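## Task

Using the left arm, lift the headset by its headband (not by the cable) and hold it steady so its lowest point is roughly a hand's length or more above the table and no part sticks out beyond the table edge. The left gripper must be commanded fully shut, with its fingers pinching the headband and touching nothing else; apart from the cable, only the right arm may also touch the headset. The right gripper must hold the cable firmly, well inside the fingers rather than at their tips or edges, at a point below where the cable exits the ear cup. Between the ear cup and that grip the cable must hang clear of the table, touching only itself, the headset or the arms. If the right arm were removed, the headset must not drop more than a little. The cable's loose end must not dangle below the table top, and if it ever drops well below the table top or reaches well past the edge, whether held or not, the task fails. Declare completion only once all of this holds; apart from the requested hold, anything kept in place only by the robot at the end does not count.

## Robot and tools

Robot: two arms, left_arm and right_arm, each ending in a two-finger parallel gripper. The fingers extend along the gripper's own +z axis and close along its y axis. The reported hand point sits between the finger pads, about 1 cm back from the tips.

World frame (used in every result): origin on the table top midway between the arms, +z up, +x out across the table, and left_arm on the +y side. The names left and right refer to the arms, not to image sides. Printed hand positions can be somewhat wrong, more so at long reach.

The 14-number row: every motion argument is one flat list of 14 numbers, each in [-1, 1], covering both arms even if only one moves: left_arm dx, dy, dz, rx, ry, rz, opening, then right_arm dx, dy, dz, rx, ry, rz, opening. The first six of each arm are an offset, not a pose: they are expressed in that gripper's own axes and counted from the gripper pose shown in the most recent result that reports it (before any such result, or for later calls within one reply, from where the gripper is when the action begins). Scale: 1.0 equals 0.6 m of translation or 180 degrees of rotation; rx, ry, rz form a single rotation vector. Opening is absolute, not an offset: +1 is fully open (0.094 m), -1 is closed. All zeros does not mean stay still; it drives the arm back to the reference pose.

Tools:
- execute_actions {actions, pictures}. actions holds at most one item. An empty list just reports the state (with pictures). An action is {rows, steps}: rows is 1 to 15 rows of 14 numbers, steps is at most 15 (default 15), each step 1/30 s; one row per step, the last row repeats if rows run out, and every row is measured from the same reference pose, not from the previous row. An action needs at least 6 steps. A wait is {steps} alone, up to 300, counted from the previous result. pictures true adds camera images.
- move {target, speed}. target is one 14-number row as above; each gripper travels in a straight line toward its target, both paths finishing together in 0.5 to 10 s (cut off at 10 s). speed is the path's top speed in m/s, 0.002 to 0.5, default 0.25; rotation is capped at twice that in rad/s. The opening is sent at the start. Paths ignore obstacles and the other arm, and grippers may lag, stray or overshoot speed, especially near full stretch.
- wait {seconds}: 0 to 10 s, nothing new sent.
- zoom_image {camera, region}: camera is one of cam_head_left, cam_head_right, cam_high, cam_low, cam_left_wrist, cam_right_wrist (all 504x504); region is [x0, y0, x1, y1] in pixels from the top-left, at most 504 by 504.
- finished_scene {scene}: the current scene's number; ends and grades that scene, irreversible.

Control behaviour: each step, the commanded pose is clipped to within 70 mm and 16 degrees of the measured pose; position is favoured over orientation if both cannot be met. Elbows never fully straighten. Arms tend to finish a centimetre or more low and can sag further under repeated zero offsets, so to hold an arm in place send the offset back to its desired pose in the first call of a reply (raising it if it still sits low) and zeros afterwards. The simulation keeps running while you think; the last 6 steps of each action are held back and run afterwards, and after an action each arm continues only toward its last clipped pose, so far targets need several actions.

Results: the state line gives each gripper's end_effector_position (m) and end_effector_quat_wxyz in the world frame. grip_measured is the measured finger opening on the command scale (Joint positions ends with it in metres); readings may be off by about 1 mm. To grip, command an opening about 0.03 below grip_measured; closer to it grips more lightly. Hand target shows where the controller is now driving each gripper (only when nothing is held back). HELD marks steps where your row was partly or wholly not sent; a pose unreachable line names the arm whose command the clearance check altered or blocked. The move: line reports how it ended (done, off_target, moving, held, fault), any limits (paced = pose clipped; held = steps blocked, after which the arm may jump fast) and each gripper's distance from target. FAULT and MOTOR HOT lines flag stops and heating; joint torques are noisy and offset. Camera calibration entries give K and T_world_to_cam per camera.

Avoid: arms striking or pressing each other; fast moves into contact or targets far past a contact (harder impacts); dropping, slipping or slamming the headset; knocking anything off the table; letting the cable end fall below the table top or far past its edge; long heavy holds that overheat motors (warning at 75 C, stop at 90 C, collapse at 100 C). Occasional brief external tugs may act on held parts.

Each tool is called after "Emit:" in YAML: its name, and indented under it one key for each argument.

## Session

Emit:
execute_actions:
  actions: []

Scene clock: 0.00 s of 4000.00 s.
left_arm: end_effector_position=(+0.2691, +0.0656, +0.2681) grip_measured=-0.834 end_effector_quat_wxyz=(+0.305, +0.142, +0.938, -0.085) | right_arm: end_effector_position=(+0.3821, -0.3241, +0.4222) grip_measured=+1.000 end_effector_quat_wxyz=(+0.748, -0.092, +0.656, -0.043)
Joint positions: left_arm=[-1.002  1.546  1.655 -1.085 -0.266 -0.493  0.008] | right_arm=[-0.132  1.191  1.061  0.258 -0.311 -0.157  0.094]
Joint velocities: left_arm=[-0.012 -0.012  0.002 -0.007 -0.007  0.037 -0.001] | right_arm=[ 0.012 -0.002 -0.002 -0.051  0.037 -0.022  0.   ]
Joint torques (N m, as the arm reports them, + toward a larger angle): no reading
Hand target (left_arm): +0.272, +0.063, +0.276; +0.319, +0.137, +0.933, -0.094
Hand target (right_arm): +0.380, -0.324, +0.429; +0.752, -0.093, +0.651, -0.045

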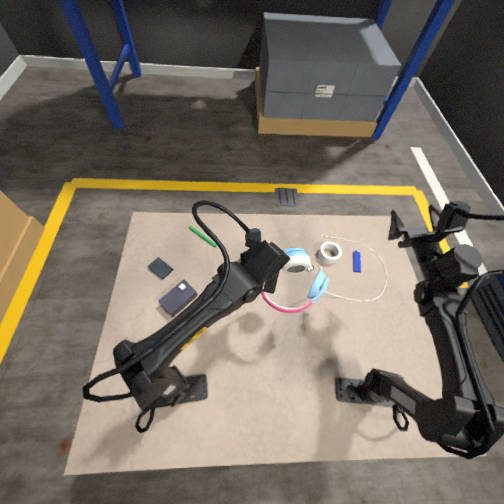

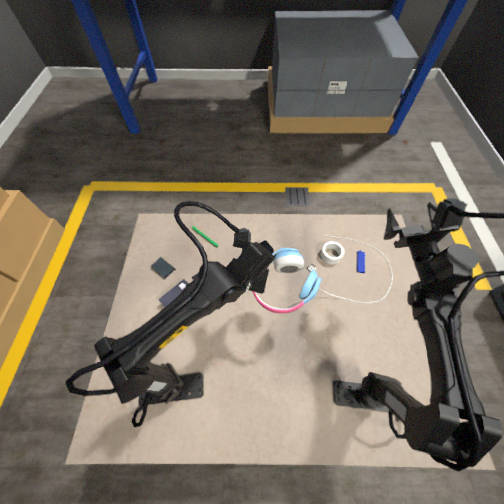

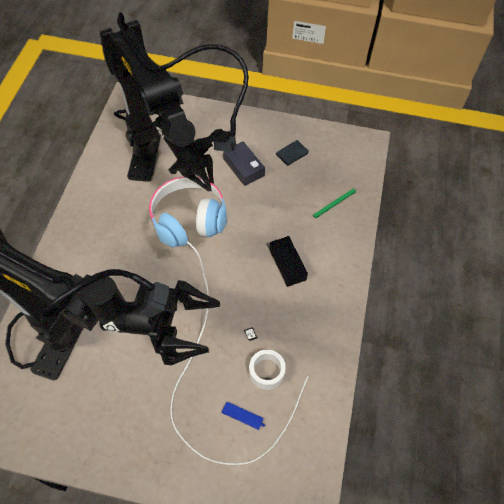

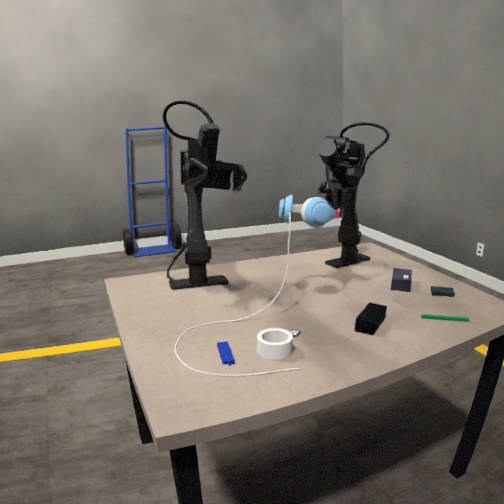

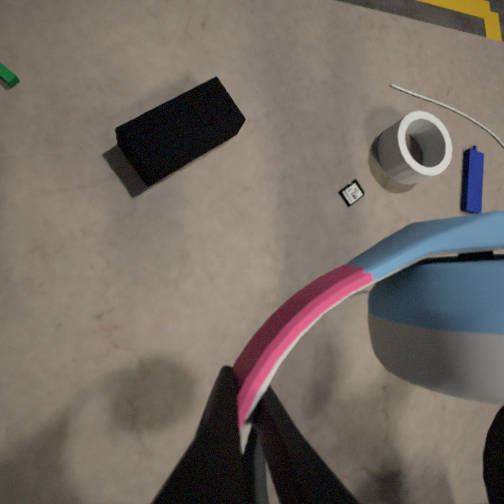

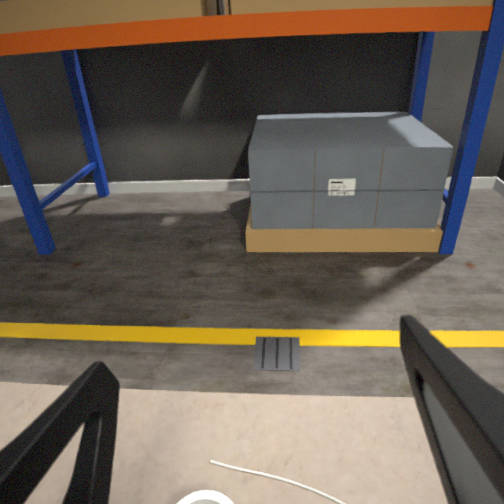

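Emit:
move:
  target: [-0.06,-0.007,-0.08,0,0,0,-1,0.27,0.33,-0.32,-0.29,0.08,0.04,1]

Scene clock: 3.13 s of 4000.00 s.
left_arm: end_effector_position=(+0.2650, +0.0704, +0.3138) grip_measured=-0.834 end_effector_quat_wxyz=(+0.285, +0.148, +0.945, -0.067) | right_arm: end_effector_position=(+0.2095, -0.1769, +0.2044) grip_measured=+1.000 end_effector_quat_wxyz=(+0.551, -0.357, +0.700, +0.282)
Joint positions: left_arm=[-1.002  1.67   2.02  -1.382 -0.266 -0.49   0.008] | right_arm=[-0.144  0.779  0.461 -0.255 -1.123 -0.526  0.094]
Joint velocities: left_arm=[-0.002  0.022 -0.002 -0.022  0.007  0.007 -0.001] | right_arm=[-0.007  0.002 -0.002 -0.037  0.037 -0.007  0.   ]
Joint torques (N m, as the arm reports them, + toward a larger angle): left_arm=[ 0.22 -6.53  9.89  1.31 -0.08  0.02] | right_arm=[ 0.67 -2.45  6.07  1.23 -0.4  -0.11]
Hand target (left_arm): +0.269, +0.066, +0.329; +0.305, +0.142, +0.938, -0.085
Hand target (right_arm): +0.203, -0.173, +0.205; +0.552, -0.367, +0.693, +0.286
Off the commanded pose (left_arm): 0.016 m, 3 deg.
Off the commanded pose (right_arm): 0.007 m, 1 deg.
Kept back: nothing.
move: off_target (left_arm)
camera_calibration (this result's frames):
cam_left_wrist: T_world_to_cam=[[-0.0328667, -0.97094, 0.237057, -0.000311094], [-0.99624, 0.0128027, -0.0856861, 0.346817], [0.0801611, -0.238982, -0.96771, 0.417469], [0, 0, 0, 1]] pos_world=[0.312038, 0.0950254, 0.43378]
cam_right_wrist: T_world_to_cam=[[0.75303, -0.621247, -0.21679, -0.223949], [-0.603956, -0.521851, -0.602419, 0.197765], [0.261119, 0.584571, -0.768175, 0.317276], [0, 0, 0, 1]] pos_world=[0.205235, -0.221394, 0.314311]

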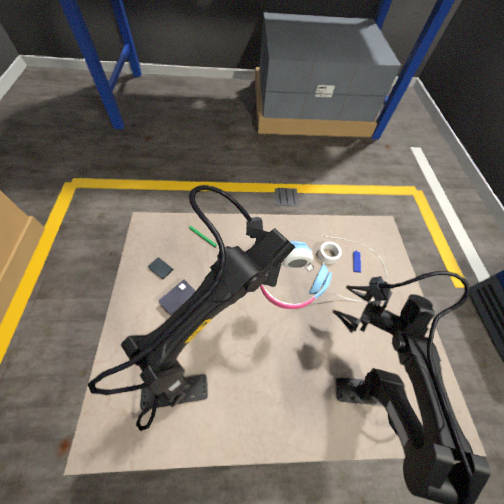

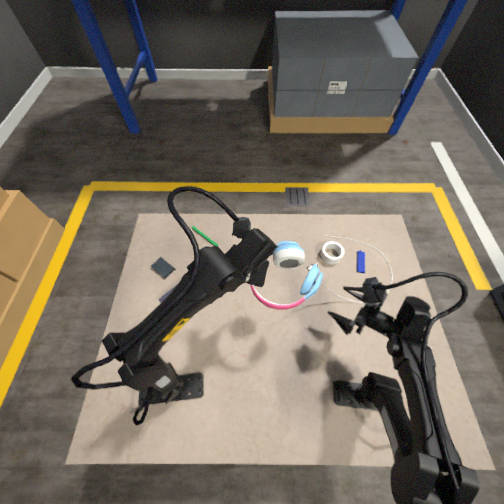

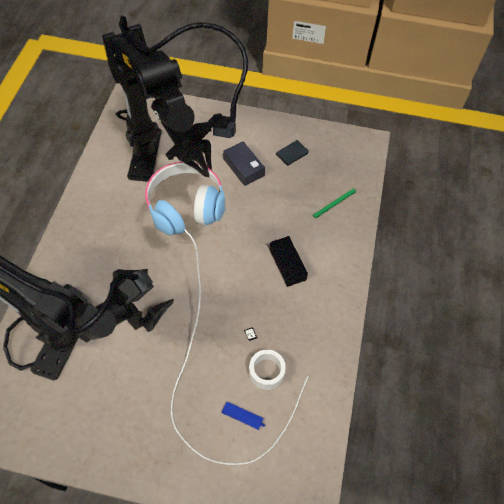

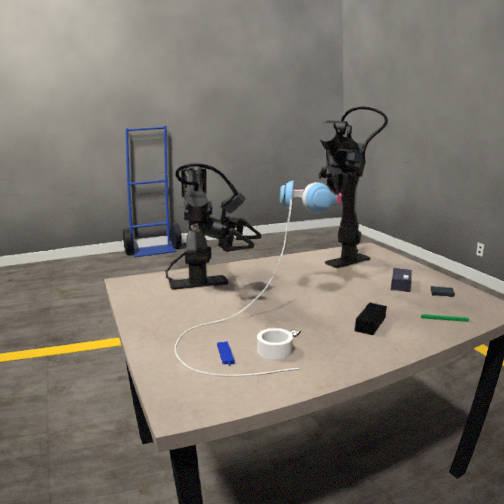

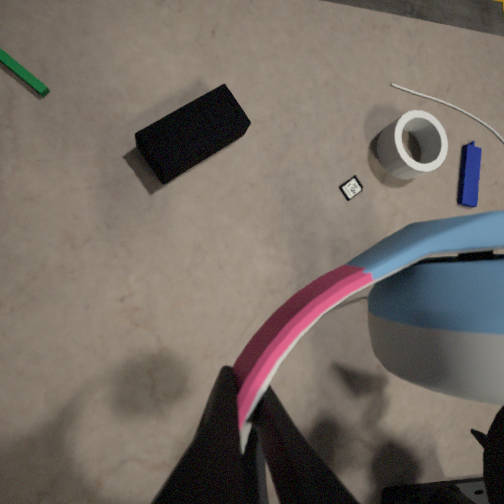

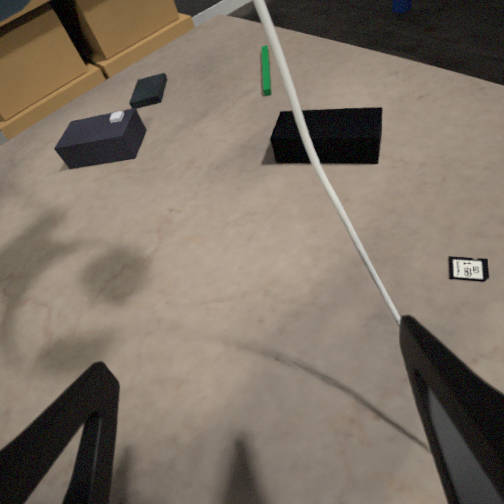

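Emit:
move:
  target: [-0.015,-0.005,-0.02,0,0,0,-1,0.03,-0.06,0.11,0,0,-0.11,1]
  speed: 0.1

Scene clock: 5.67 s of 4000.00 s.
left_arm: end_effector_position=(+0.2620, +0.0741, +0.3154) grip_measured=-0.834 end_effector_quat_wxyz=(+0.265, +0.153, +0.951, -0.050) | right_arm: end_effector_position=(+0.2762, -0.1526, +0.1780) grip_measured=+1.000 end_effector_quat_wxyz=(+0.596, -0.469, +0.627, +0.177)
Joint positions: left_arm=[-1.002  1.722  2.12  -1.485 -0.266 -0.49   0.008] | right_arm=[ 0.056  1.157  0.443  0.322 -0.936 -0.675  0.094]
Joint velocities: left_arm=[-0.012 -0.002  0.032 -0.066 -0.037 -0.007 -0.   ] | right_arm=[ 0.007  0.002 -0.017  0.066  0.022 -0.081  0.   ]
Joint torques (N m, as the arm reports them, + toward a larger angle): left_arm=[-0.32 -6.66  9.56  1.22 -0.11 -0.01] | right_arm=[ 1.01 -1.57  5.5   1.56 -0.16 -0.07]
Hand target (left_arm): +0.265, +0.068, +0.329; +0.285, +0.148, +0.945, -0.067
Hand target (right_arm): +0.274, -0.149, +0.171; +0.590, -0.473, +0.628, +0.182
Off the commanded pose (left_arm): 0.015 m, 3 deg.
Off the commanded pose (right_arm): 0.008 m, 1 deg.
Kept back: nothing.
move: off_target (left_arm)
camera_calibration (this result's frames):
cam_left_wrist: T_world_to_cam=[[-0.0252264, -0.980093, 0.19693, 0.0140927], [-0.998628, 0.0156638, -0.0499663, 0.333015], [0.045887, -0.19792, -0.979143, 0.429667], [0, 0, 0, 1]] pos_world=[0.313198, 0.0936357, 0.434569]
cam_right_wrist: T_world_to_cam=[[0.806909, -0.577157, 0.125648, -0.333877], [-0.387698, -0.677989, -0.624517, 0.155192], [0.445633, 0.455215, -0.770838, 0.195134], [0, 0, 0, 1]] pos_world=[0.242618, -0.176309, 0.289287]

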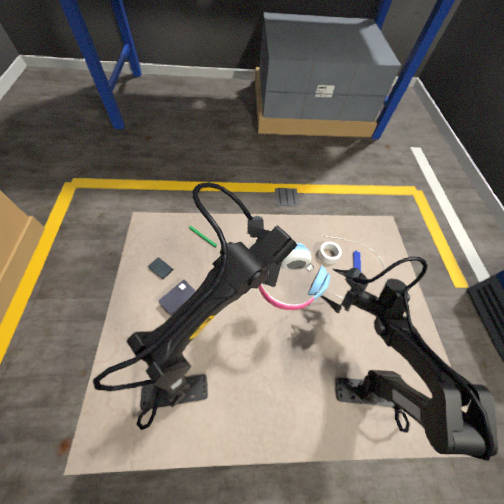

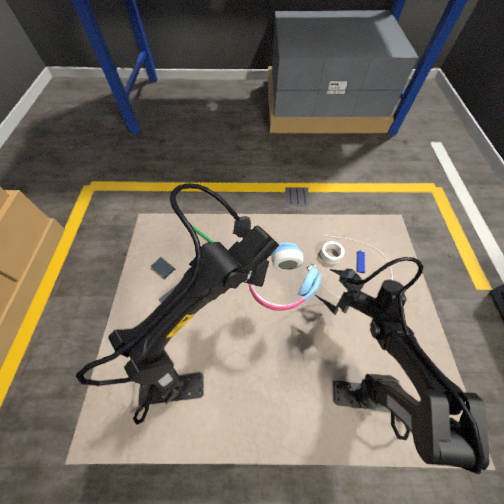

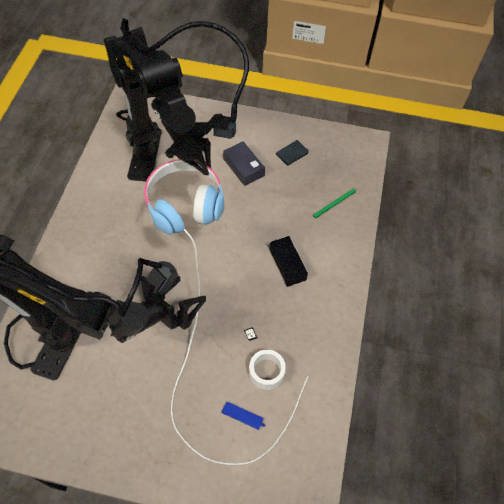

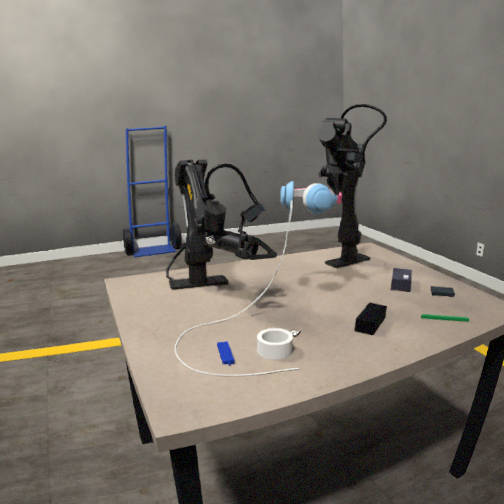

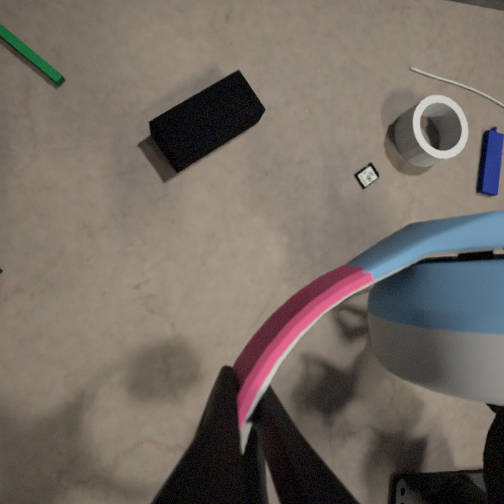

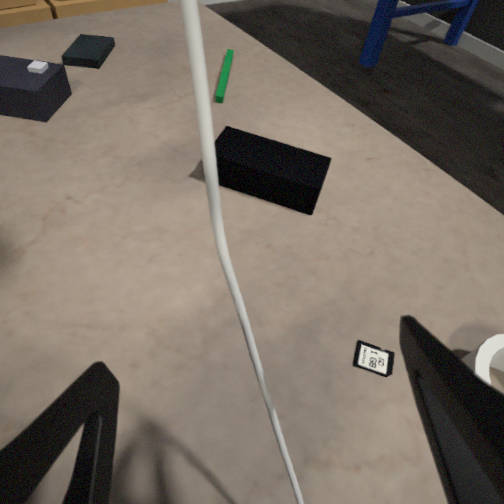

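Emit:
move:
  target: [-0.015,-0.005,-0.02,0,-0.03,0,-1,0.0,0.01,0.06,0,0,0,0.0]
  speed: 0.06

Emit:
zoom_image:
  camera: "cam_low"
  region: [200,170,360,330]

Scene clock: 7.17 s of 4000.00 s.
left_arm: end_effector_position=(+0.2616, +0.0734, +0.3167) grip_measured=-0.834 end_effector_quat_wxyz=(+0.284, +0.157, +0.945, -0.040) | right_arm: end_effector_position=(+0.2910, -0.1248, +0.1677) grip_measured=+0.001 end_effector_quat_wxyz=(+0.597, -0.470, +0.627, +0.171)
Joint positions: left_arm=[-1.025  1.703  2.086 -1.456 -0.313 -0.49   0.008] | right_arm=[ 0.191  1.266  0.443  0.488 -0.802 -0.609  0.047]
Joint velocities: left_arm=[-0.002 -0.022 -0.012  0.037 -0.022  0.051 -0.001] | right_arm=[ 0.002  0.002 -0.017  0.037  0.022 -0.051  0.001]
Joint torques (N m, as the arm reports them, + toward a larger angle): left_arm=[-0.55 -8.62  6.18  1.4  -0.22 -0.02] | right_arm=[ 0.96 -2.4   6.6   1.62 -0.13  0.13]
Hand target (left_arm): +0.262, +0.071, +0.331; +0.310, +0.150, +0.937, -0.057
Hand target (right_arm): +0.292, -0.121, +0.168; +0.596, -0.469, +0.628, +0.176
Off the commanded pose (left_arm): 0.014 m, 4 deg.
Off the commanded pose (right_arm): 0.004 m, 1 deg.
Kept back: nothing.
move: off_target (left_arm)
camera_calibration (this result's frames):
cam_left_wrist: T_world_to_cam=[[-0.0340955, -0.982931, 0.180786, 0.0208247], [-0.995728, 0.0178771, -0.0905927, 0.344664], [0.0858144, -0.183102, -0.979341, 0.419381], [0, 0, 0, 1]] pos_world=[0.307913, 0.0910972, 0.438177]
cam_right_wrist: T_world_to_cam=[[0.802584, -0.580893, 0.135729, -0.329378], [-0.387434, -0.680592, -0.621844, 0.172513], [0.453601, 0.446495, -0.77129, 0.1646], [0, 0, 0, 1]] pos_world=[0.256528, -0.147416, 0.278937]

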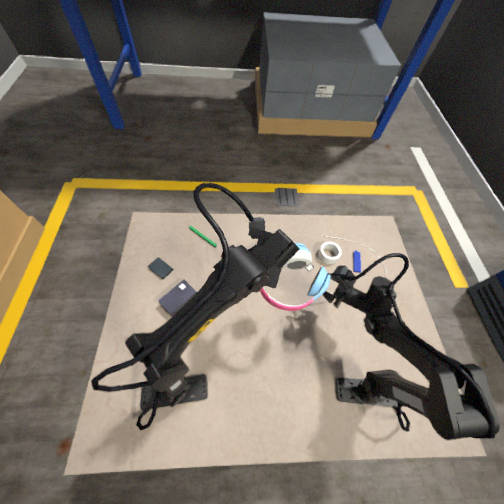

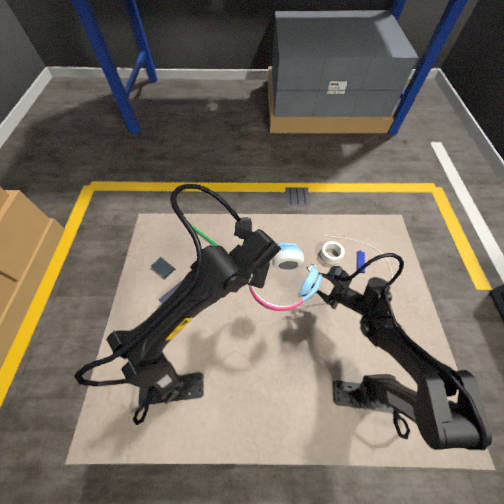

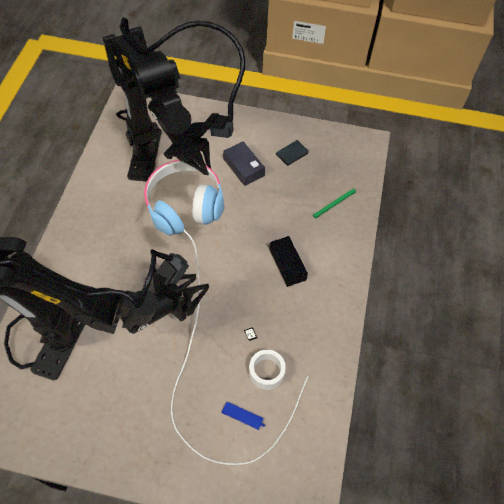

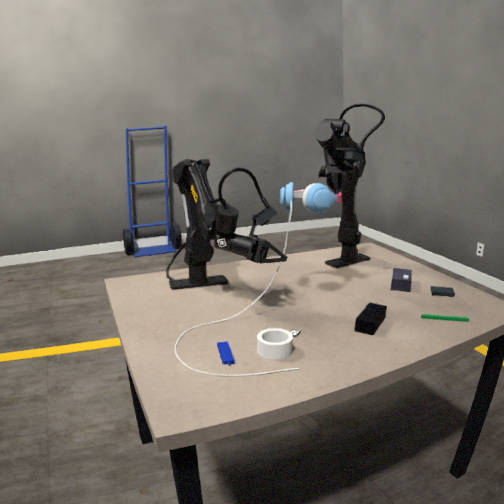

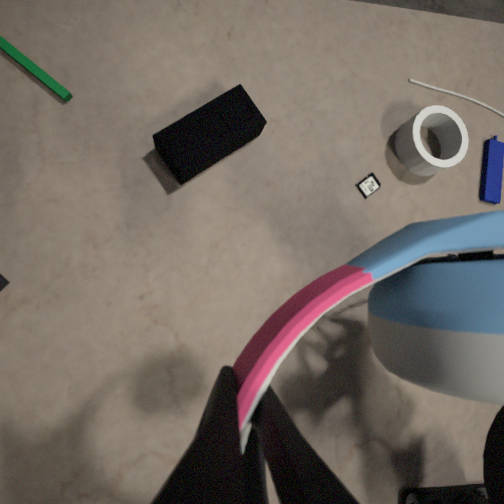

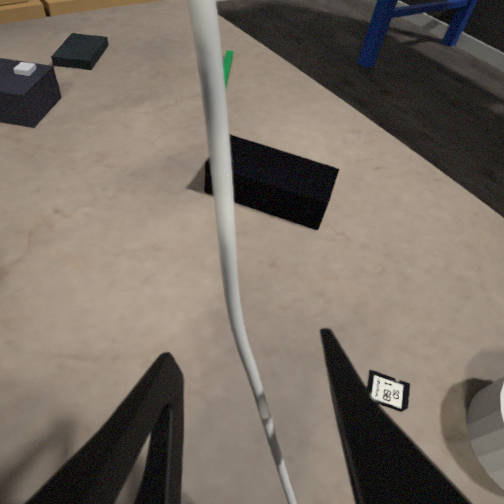

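Region (200, 170, 360, 330) of cam_low's 504x504 image, scaled by 3.150, with more detail than that image has.

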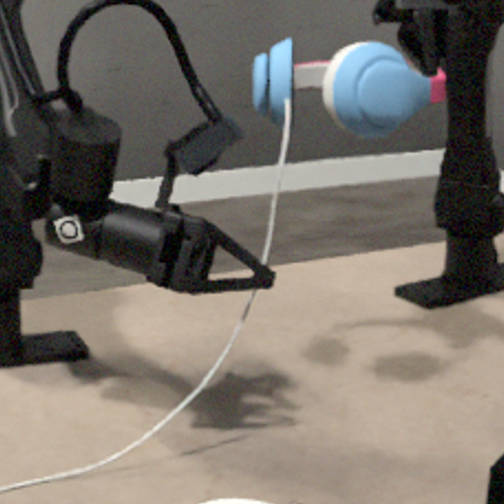

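Emit:
move:
  target: [-0.015,-0.005,-0.02,0,-0.02,0,-1,0.0,0.0,0.015,0,0,0,-1]
  speed: 0.06

Scene clock: 8.17 s of 4000.00 s.
left_arm: end_effector_position=(+0.2589, +0.0738, +0.3168) grip_measured=-0.834 end_effector_quat_wxyz=(+0.287, +0.162, +0.944, -0.029) | right_arm: end_effector_position=(+0.2940, -0.1214, +0.1644) grip_measured=-0.975 end_effector_quat_wxyz=(+0.597, -0.470, +0.628, +0.167)
Joint positions: left_arm=[-1.041  1.703  2.086 -1.466 -0.338 -0.49   0.008] | right_arm=[ 0.209  1.289  0.443  0.515 -0.778 -0.607  0.001]
Joint velocities: left_arm=[-0.017 -0.007  0.007 -0.022 -0.081 -0.081 -0.002] | right_arm=[-0.017  0.017  0.012  0.066 -0.037 -0.081 -0.   ]
Joint torques (N m, as the arm reports them, + toward a larger angle): left_arm=[-0.65 -7.64  7.99  1.32 -0.23 -0.02] | right_arm=[ 1.03 -2.57  6.79  1.67 -0.12  0.11]
Hand target (left_arm): +0.261, +0.071, +0.332; +0.313, +0.155, +0.936, -0.045
Hand target (right_arm): +0.296, -0.118, +0.166; +0.597, -0.470, +0.627, +0.171
Off the commanded pose (left_arm): 0.016 m, 4 deg.
Off the commanded pose (right_arm): 0.004 m, 0 deg.
Kept back: nothing.
move: off_target (left_arm)
camera_calibration (this result's frames):
cam_left_wrist: T_world_to_cam=[[-0.0403707, -0.986512, 0.158633, 0.0300347], [-0.99459, 0.0244667, -0.10096, 0.344491], [0.0957168, -0.16185, -0.982162, 0.416504], [0, 0, 0, 1]] pos_world=[0.303973, 0.0886125, 0.43909]
cam_right_wrist: T_world_to_cam=[[0.799323, -0.583928, 0.141812, -0.329775], [-0.388826, -0.682541, -0.618831, 0.173617], [0.458145, 0.439505, -0.772618, 0.157193], [0, 0, 0, 1]] pos_world=[0.259086, -0.143151, 0.275655]

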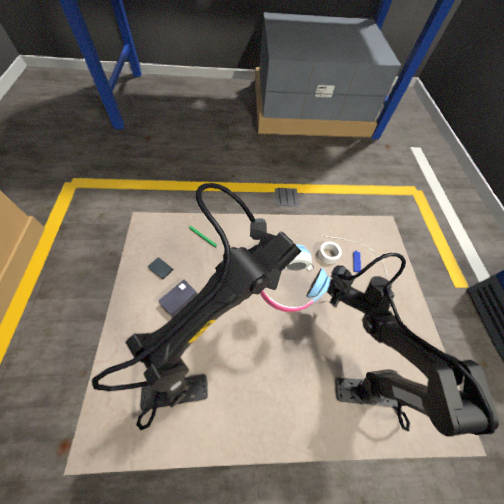

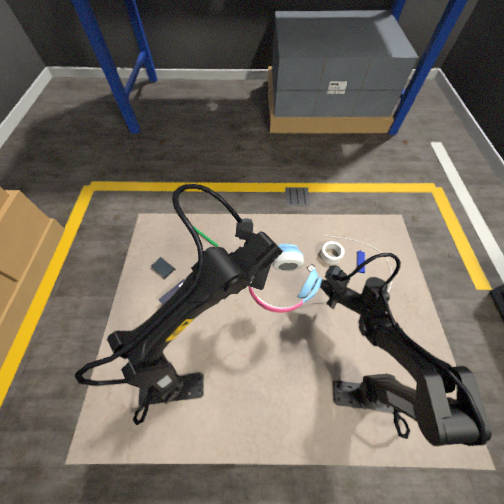

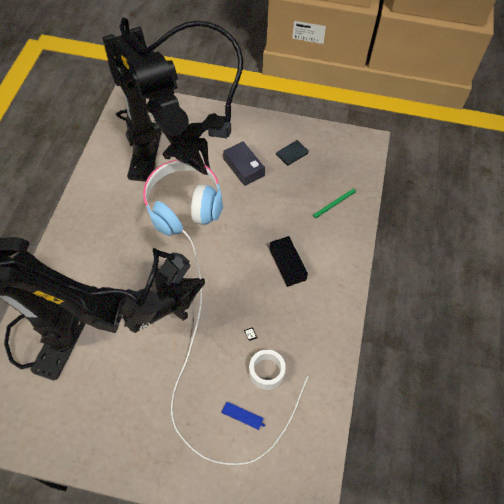

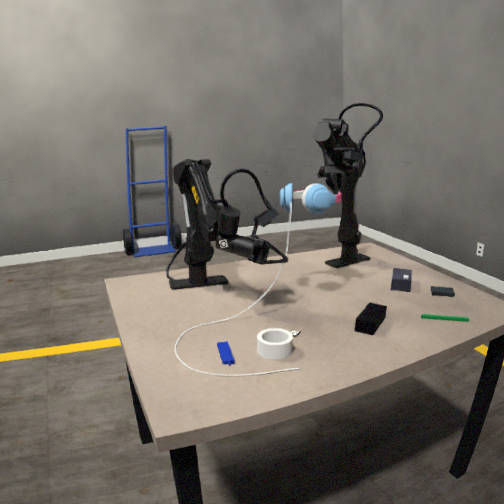

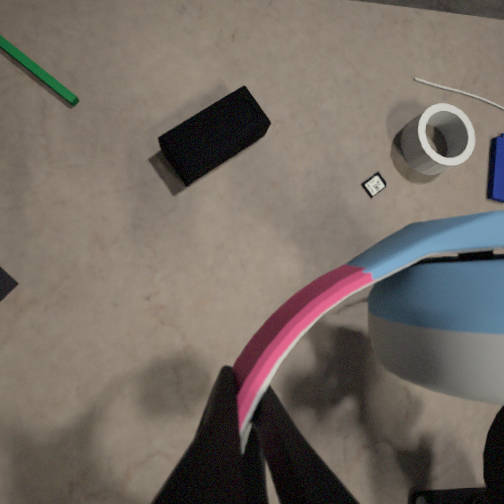

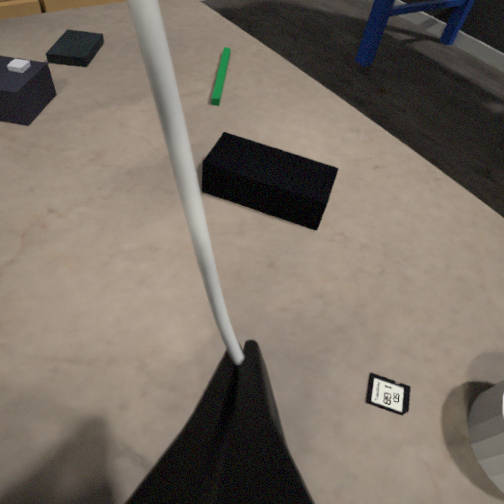

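Too near the tip; regrip deeper.

Emit:
move:
  target: [-0.015,-0.005,-0.02,0,-0.02,0,-1,0.0,0.005,0.03,0,0,0,-0.3]
  speed: 0.02

Emit:
move:
  target: [-0.015,-0.005,-0.02,0,-0.02,0,-1,0.0,0.0,0.005,0,0,0,-1]
  speed: 0.03

Scene clock: 10.23 s of 4000.00 s.
left_arm: end_effector_position=(+0.2558, +0.0748, +0.3166) grip_measured=-0.834 end_effector_quat_wxyz=(+0.289, +0.168, +0.942, -0.017) | right_arm: end_effector_position=(+0.2990, -0.1101, +0.1558) grip_measured=-0.301 end_effector_quat_wxyz=(+0.595, -0.471, +0.631, +0.164)
Joint positions: left_arm=[-1.058  1.703  2.086 -1.48  -0.364 -0.49   0.008] | right_arm=[ 0.26   1.345  0.443  0.577 -0.722 -0.592  0.033]
Joint velocities: left_arm=[ 0.012 -0.007 -0.002 -0.051  0.022 -0.081  0.   ] | right_arm=[-0.022 -0.007  0.012  0.007  0.007  0.022 -0.002]
Joint torques (N m, as the arm reports them, + toward a larger angle): left_arm=[-0.57 -7.6   7.96  1.33 -0.26 -0.01] | right_arm=[ 1.   -2.97  7.    1.67 -0.15  0.12]
Hand target (left_arm): +0.258, +0.071, +0.332; +0.316, +0.161, +0.934, -0.034
Hand target (right_arm): +0.302, -0.106, +0.159; +0.597, -0.471, +0.628, +0.167
Off the commanded pose (left_arm): 0.016 m, 4 deg.
Off the commanded pose (right_arm): 0.006 m, 1 deg.
Kept back: nothing.
move: off_target (left_arm)
camera_calibration (this result's frames):
cam_left_wrist: T_world_to_cam=[[-0.047008, -0.989951, 0.133372, 0.040833], [-0.993425, 0.0323789, -0.109809, 0.343247], [0.104387, -0.137657, -0.984964, 0.413664], [0, 0, 0, 1]] pos_world=[0.299728, 0.0862524, 0.439689]
cam_right_wrist: T_world_to_cam=[[0.796483, -0.5872, 0.144261, -0.325862], [-0.394376, -0.685337, -0.612193, 0.178286], [0.458347, 0.430709, -0.777437, 0.143058], [0, 0, 0, 1]] pos_world=[0.264285, -0.130776, 0.267373]

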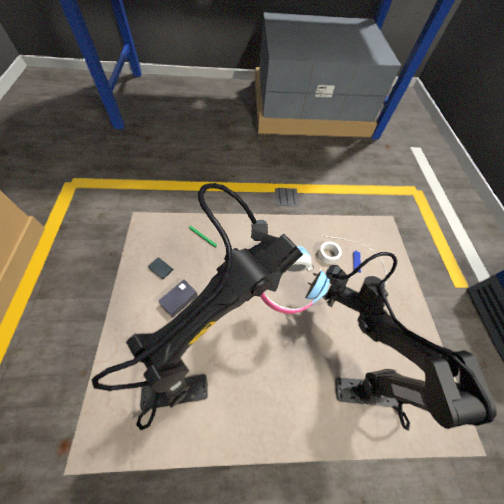

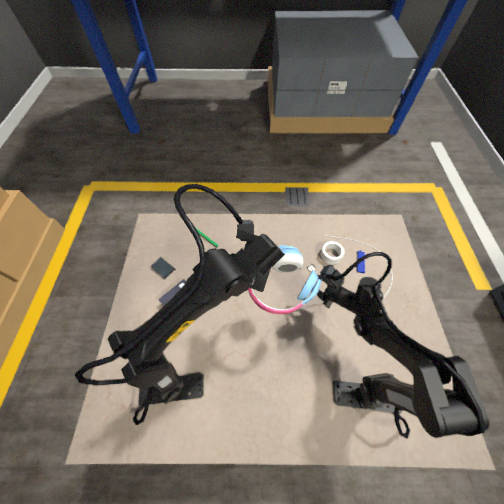

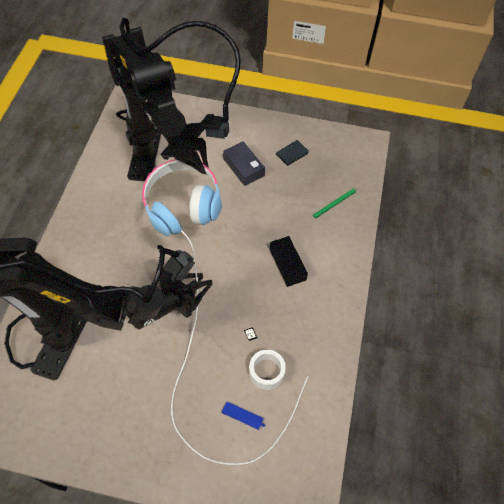

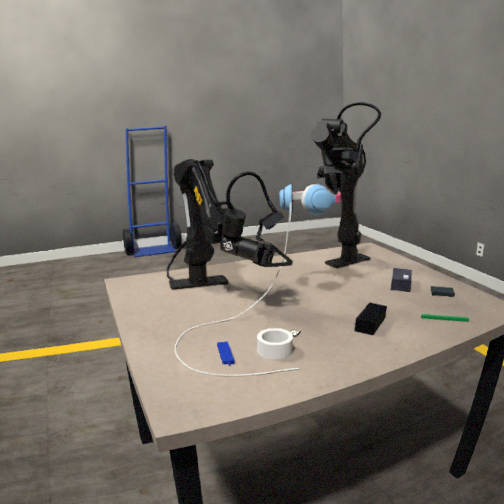

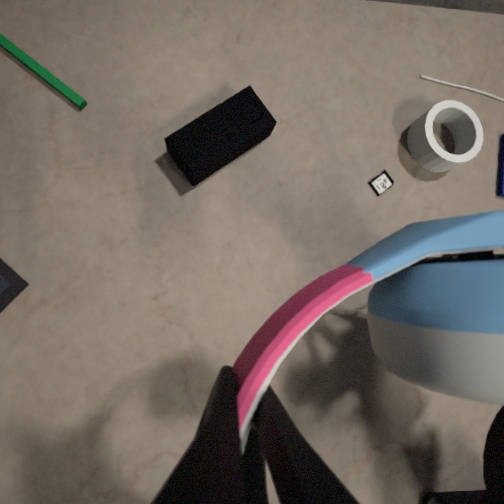

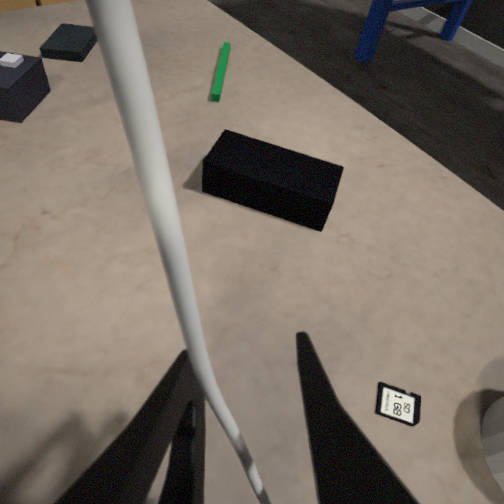

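Scene clock: 11.50 s of 4000.00 s.
left_arm: end_effector_position=(+0.2525, +0.0748, +0.3168) grip_measured=-0.834 end_effector_quat_wxyz=(+0.292, +0.175, +0.940, -0.007) | right_arm: end_effector_position=(+0.3000, -0.1108, +0.1561) grip_measured=-0.983 end_effector_quat_wxyz=(+0.596, -0.470, +0.632, +0.160)
Joint positions: left_arm=[-1.076  1.703  2.086 -1.492 -0.388 -0.489  0.008] | right_arm=[ 0.26   1.345  0.443  0.58  -0.715 -0.592  0.001]
Joint velocities: left_arm=[-0.027  0.002 -0.002  0.007  0.022 -0.037  0.   ] | right_arm=[ 0.002 -0.012  0.017  0.022  0.037  0.022 -0.   ]
Joint torques (N m, as the arm reports them, + toward a larger angle): left_arm=[-0.58 -7.52  8.    1.3  -0.29 -0.01] | right_arm=[ 0.84 -3.17  6.22  1.69 -0.1   0.03]
Hand target (left_arm): +0.255, +0.071, +0.332; +0.319, +0.167, +0.933, -0.022
Hand target (right_arm): +0.301, -0.108, +0.155; +0.595, -0.471, +0.631, +0.163
Off the commanded pose (left_arm): 0.015 m, 4 deg.
Off the commanded pose (right_arm): 0.003 m, 0 deg.
Kept back: nothing.
move: off_target (left_arm)
camera_calibration (this result's frames):
cam_left_wrist: T_world_to_cam=[[-0.0558746, -0.992313, 0.110417, 0.0503932], [-0.991913, 0.0425462, -0.119579, 0.341918], [0.113962, -0.116206, -0.986666, 0.410701], [0, 0, 0, 1]] pos_world=[0.295165, 0.0831844, 0.440547]
cam_right_wrist: T_world_to_cam=[[0.792425, -0.591851, 0.147564, -0.326951], [-0.39677, -0.683887, -0.612268, 0.179259], [0.463288, 0.426627, -0.776758, 0.141071], [0, 0, 0, 1]] pos_world=[0.264852, -0.131098, 0.267579]

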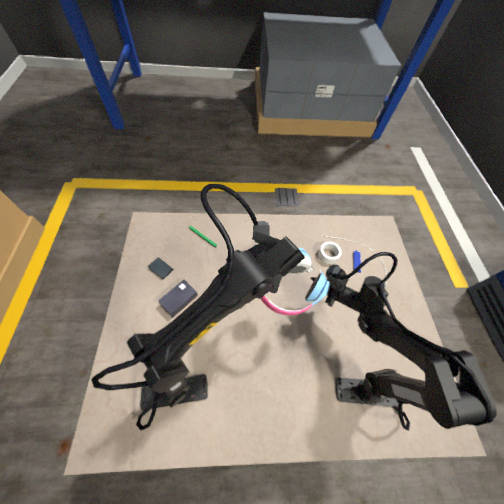

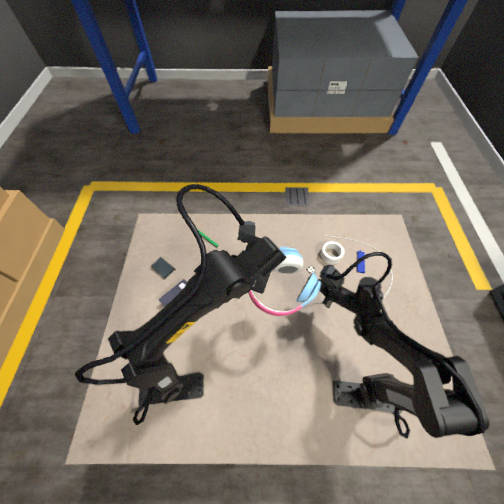

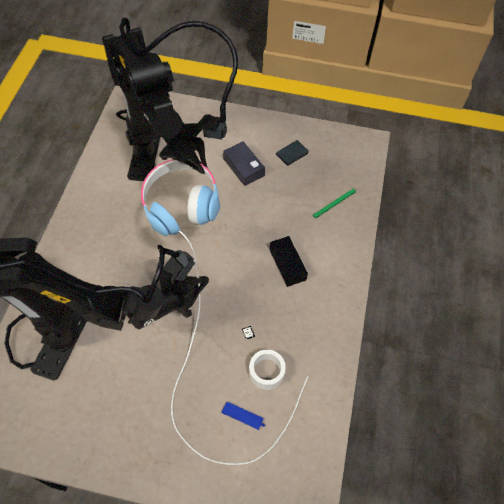

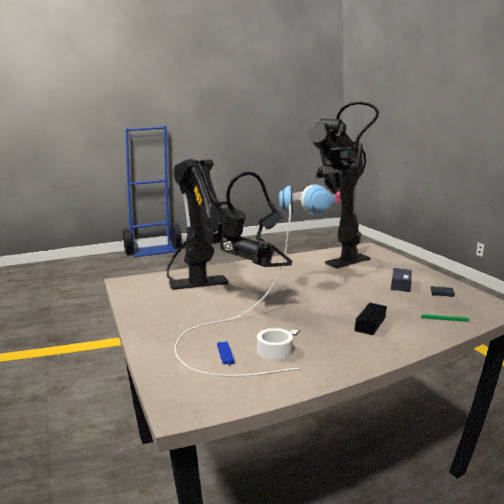

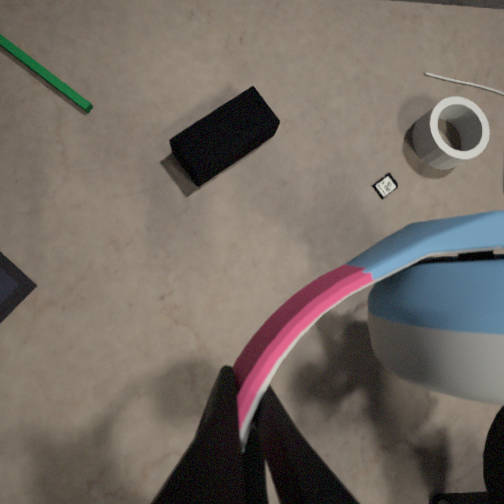

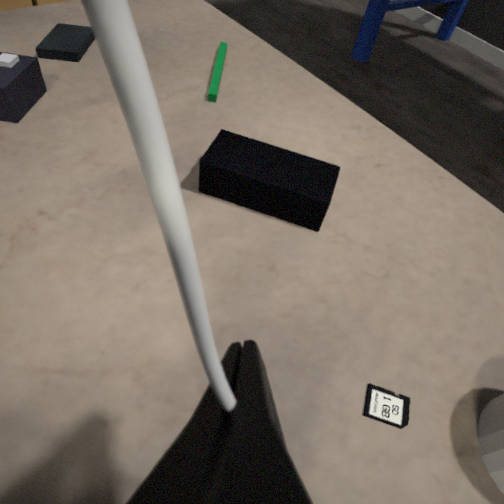

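Emit:
finished_scene:
  scene: 1

The scene is finished: the task was done.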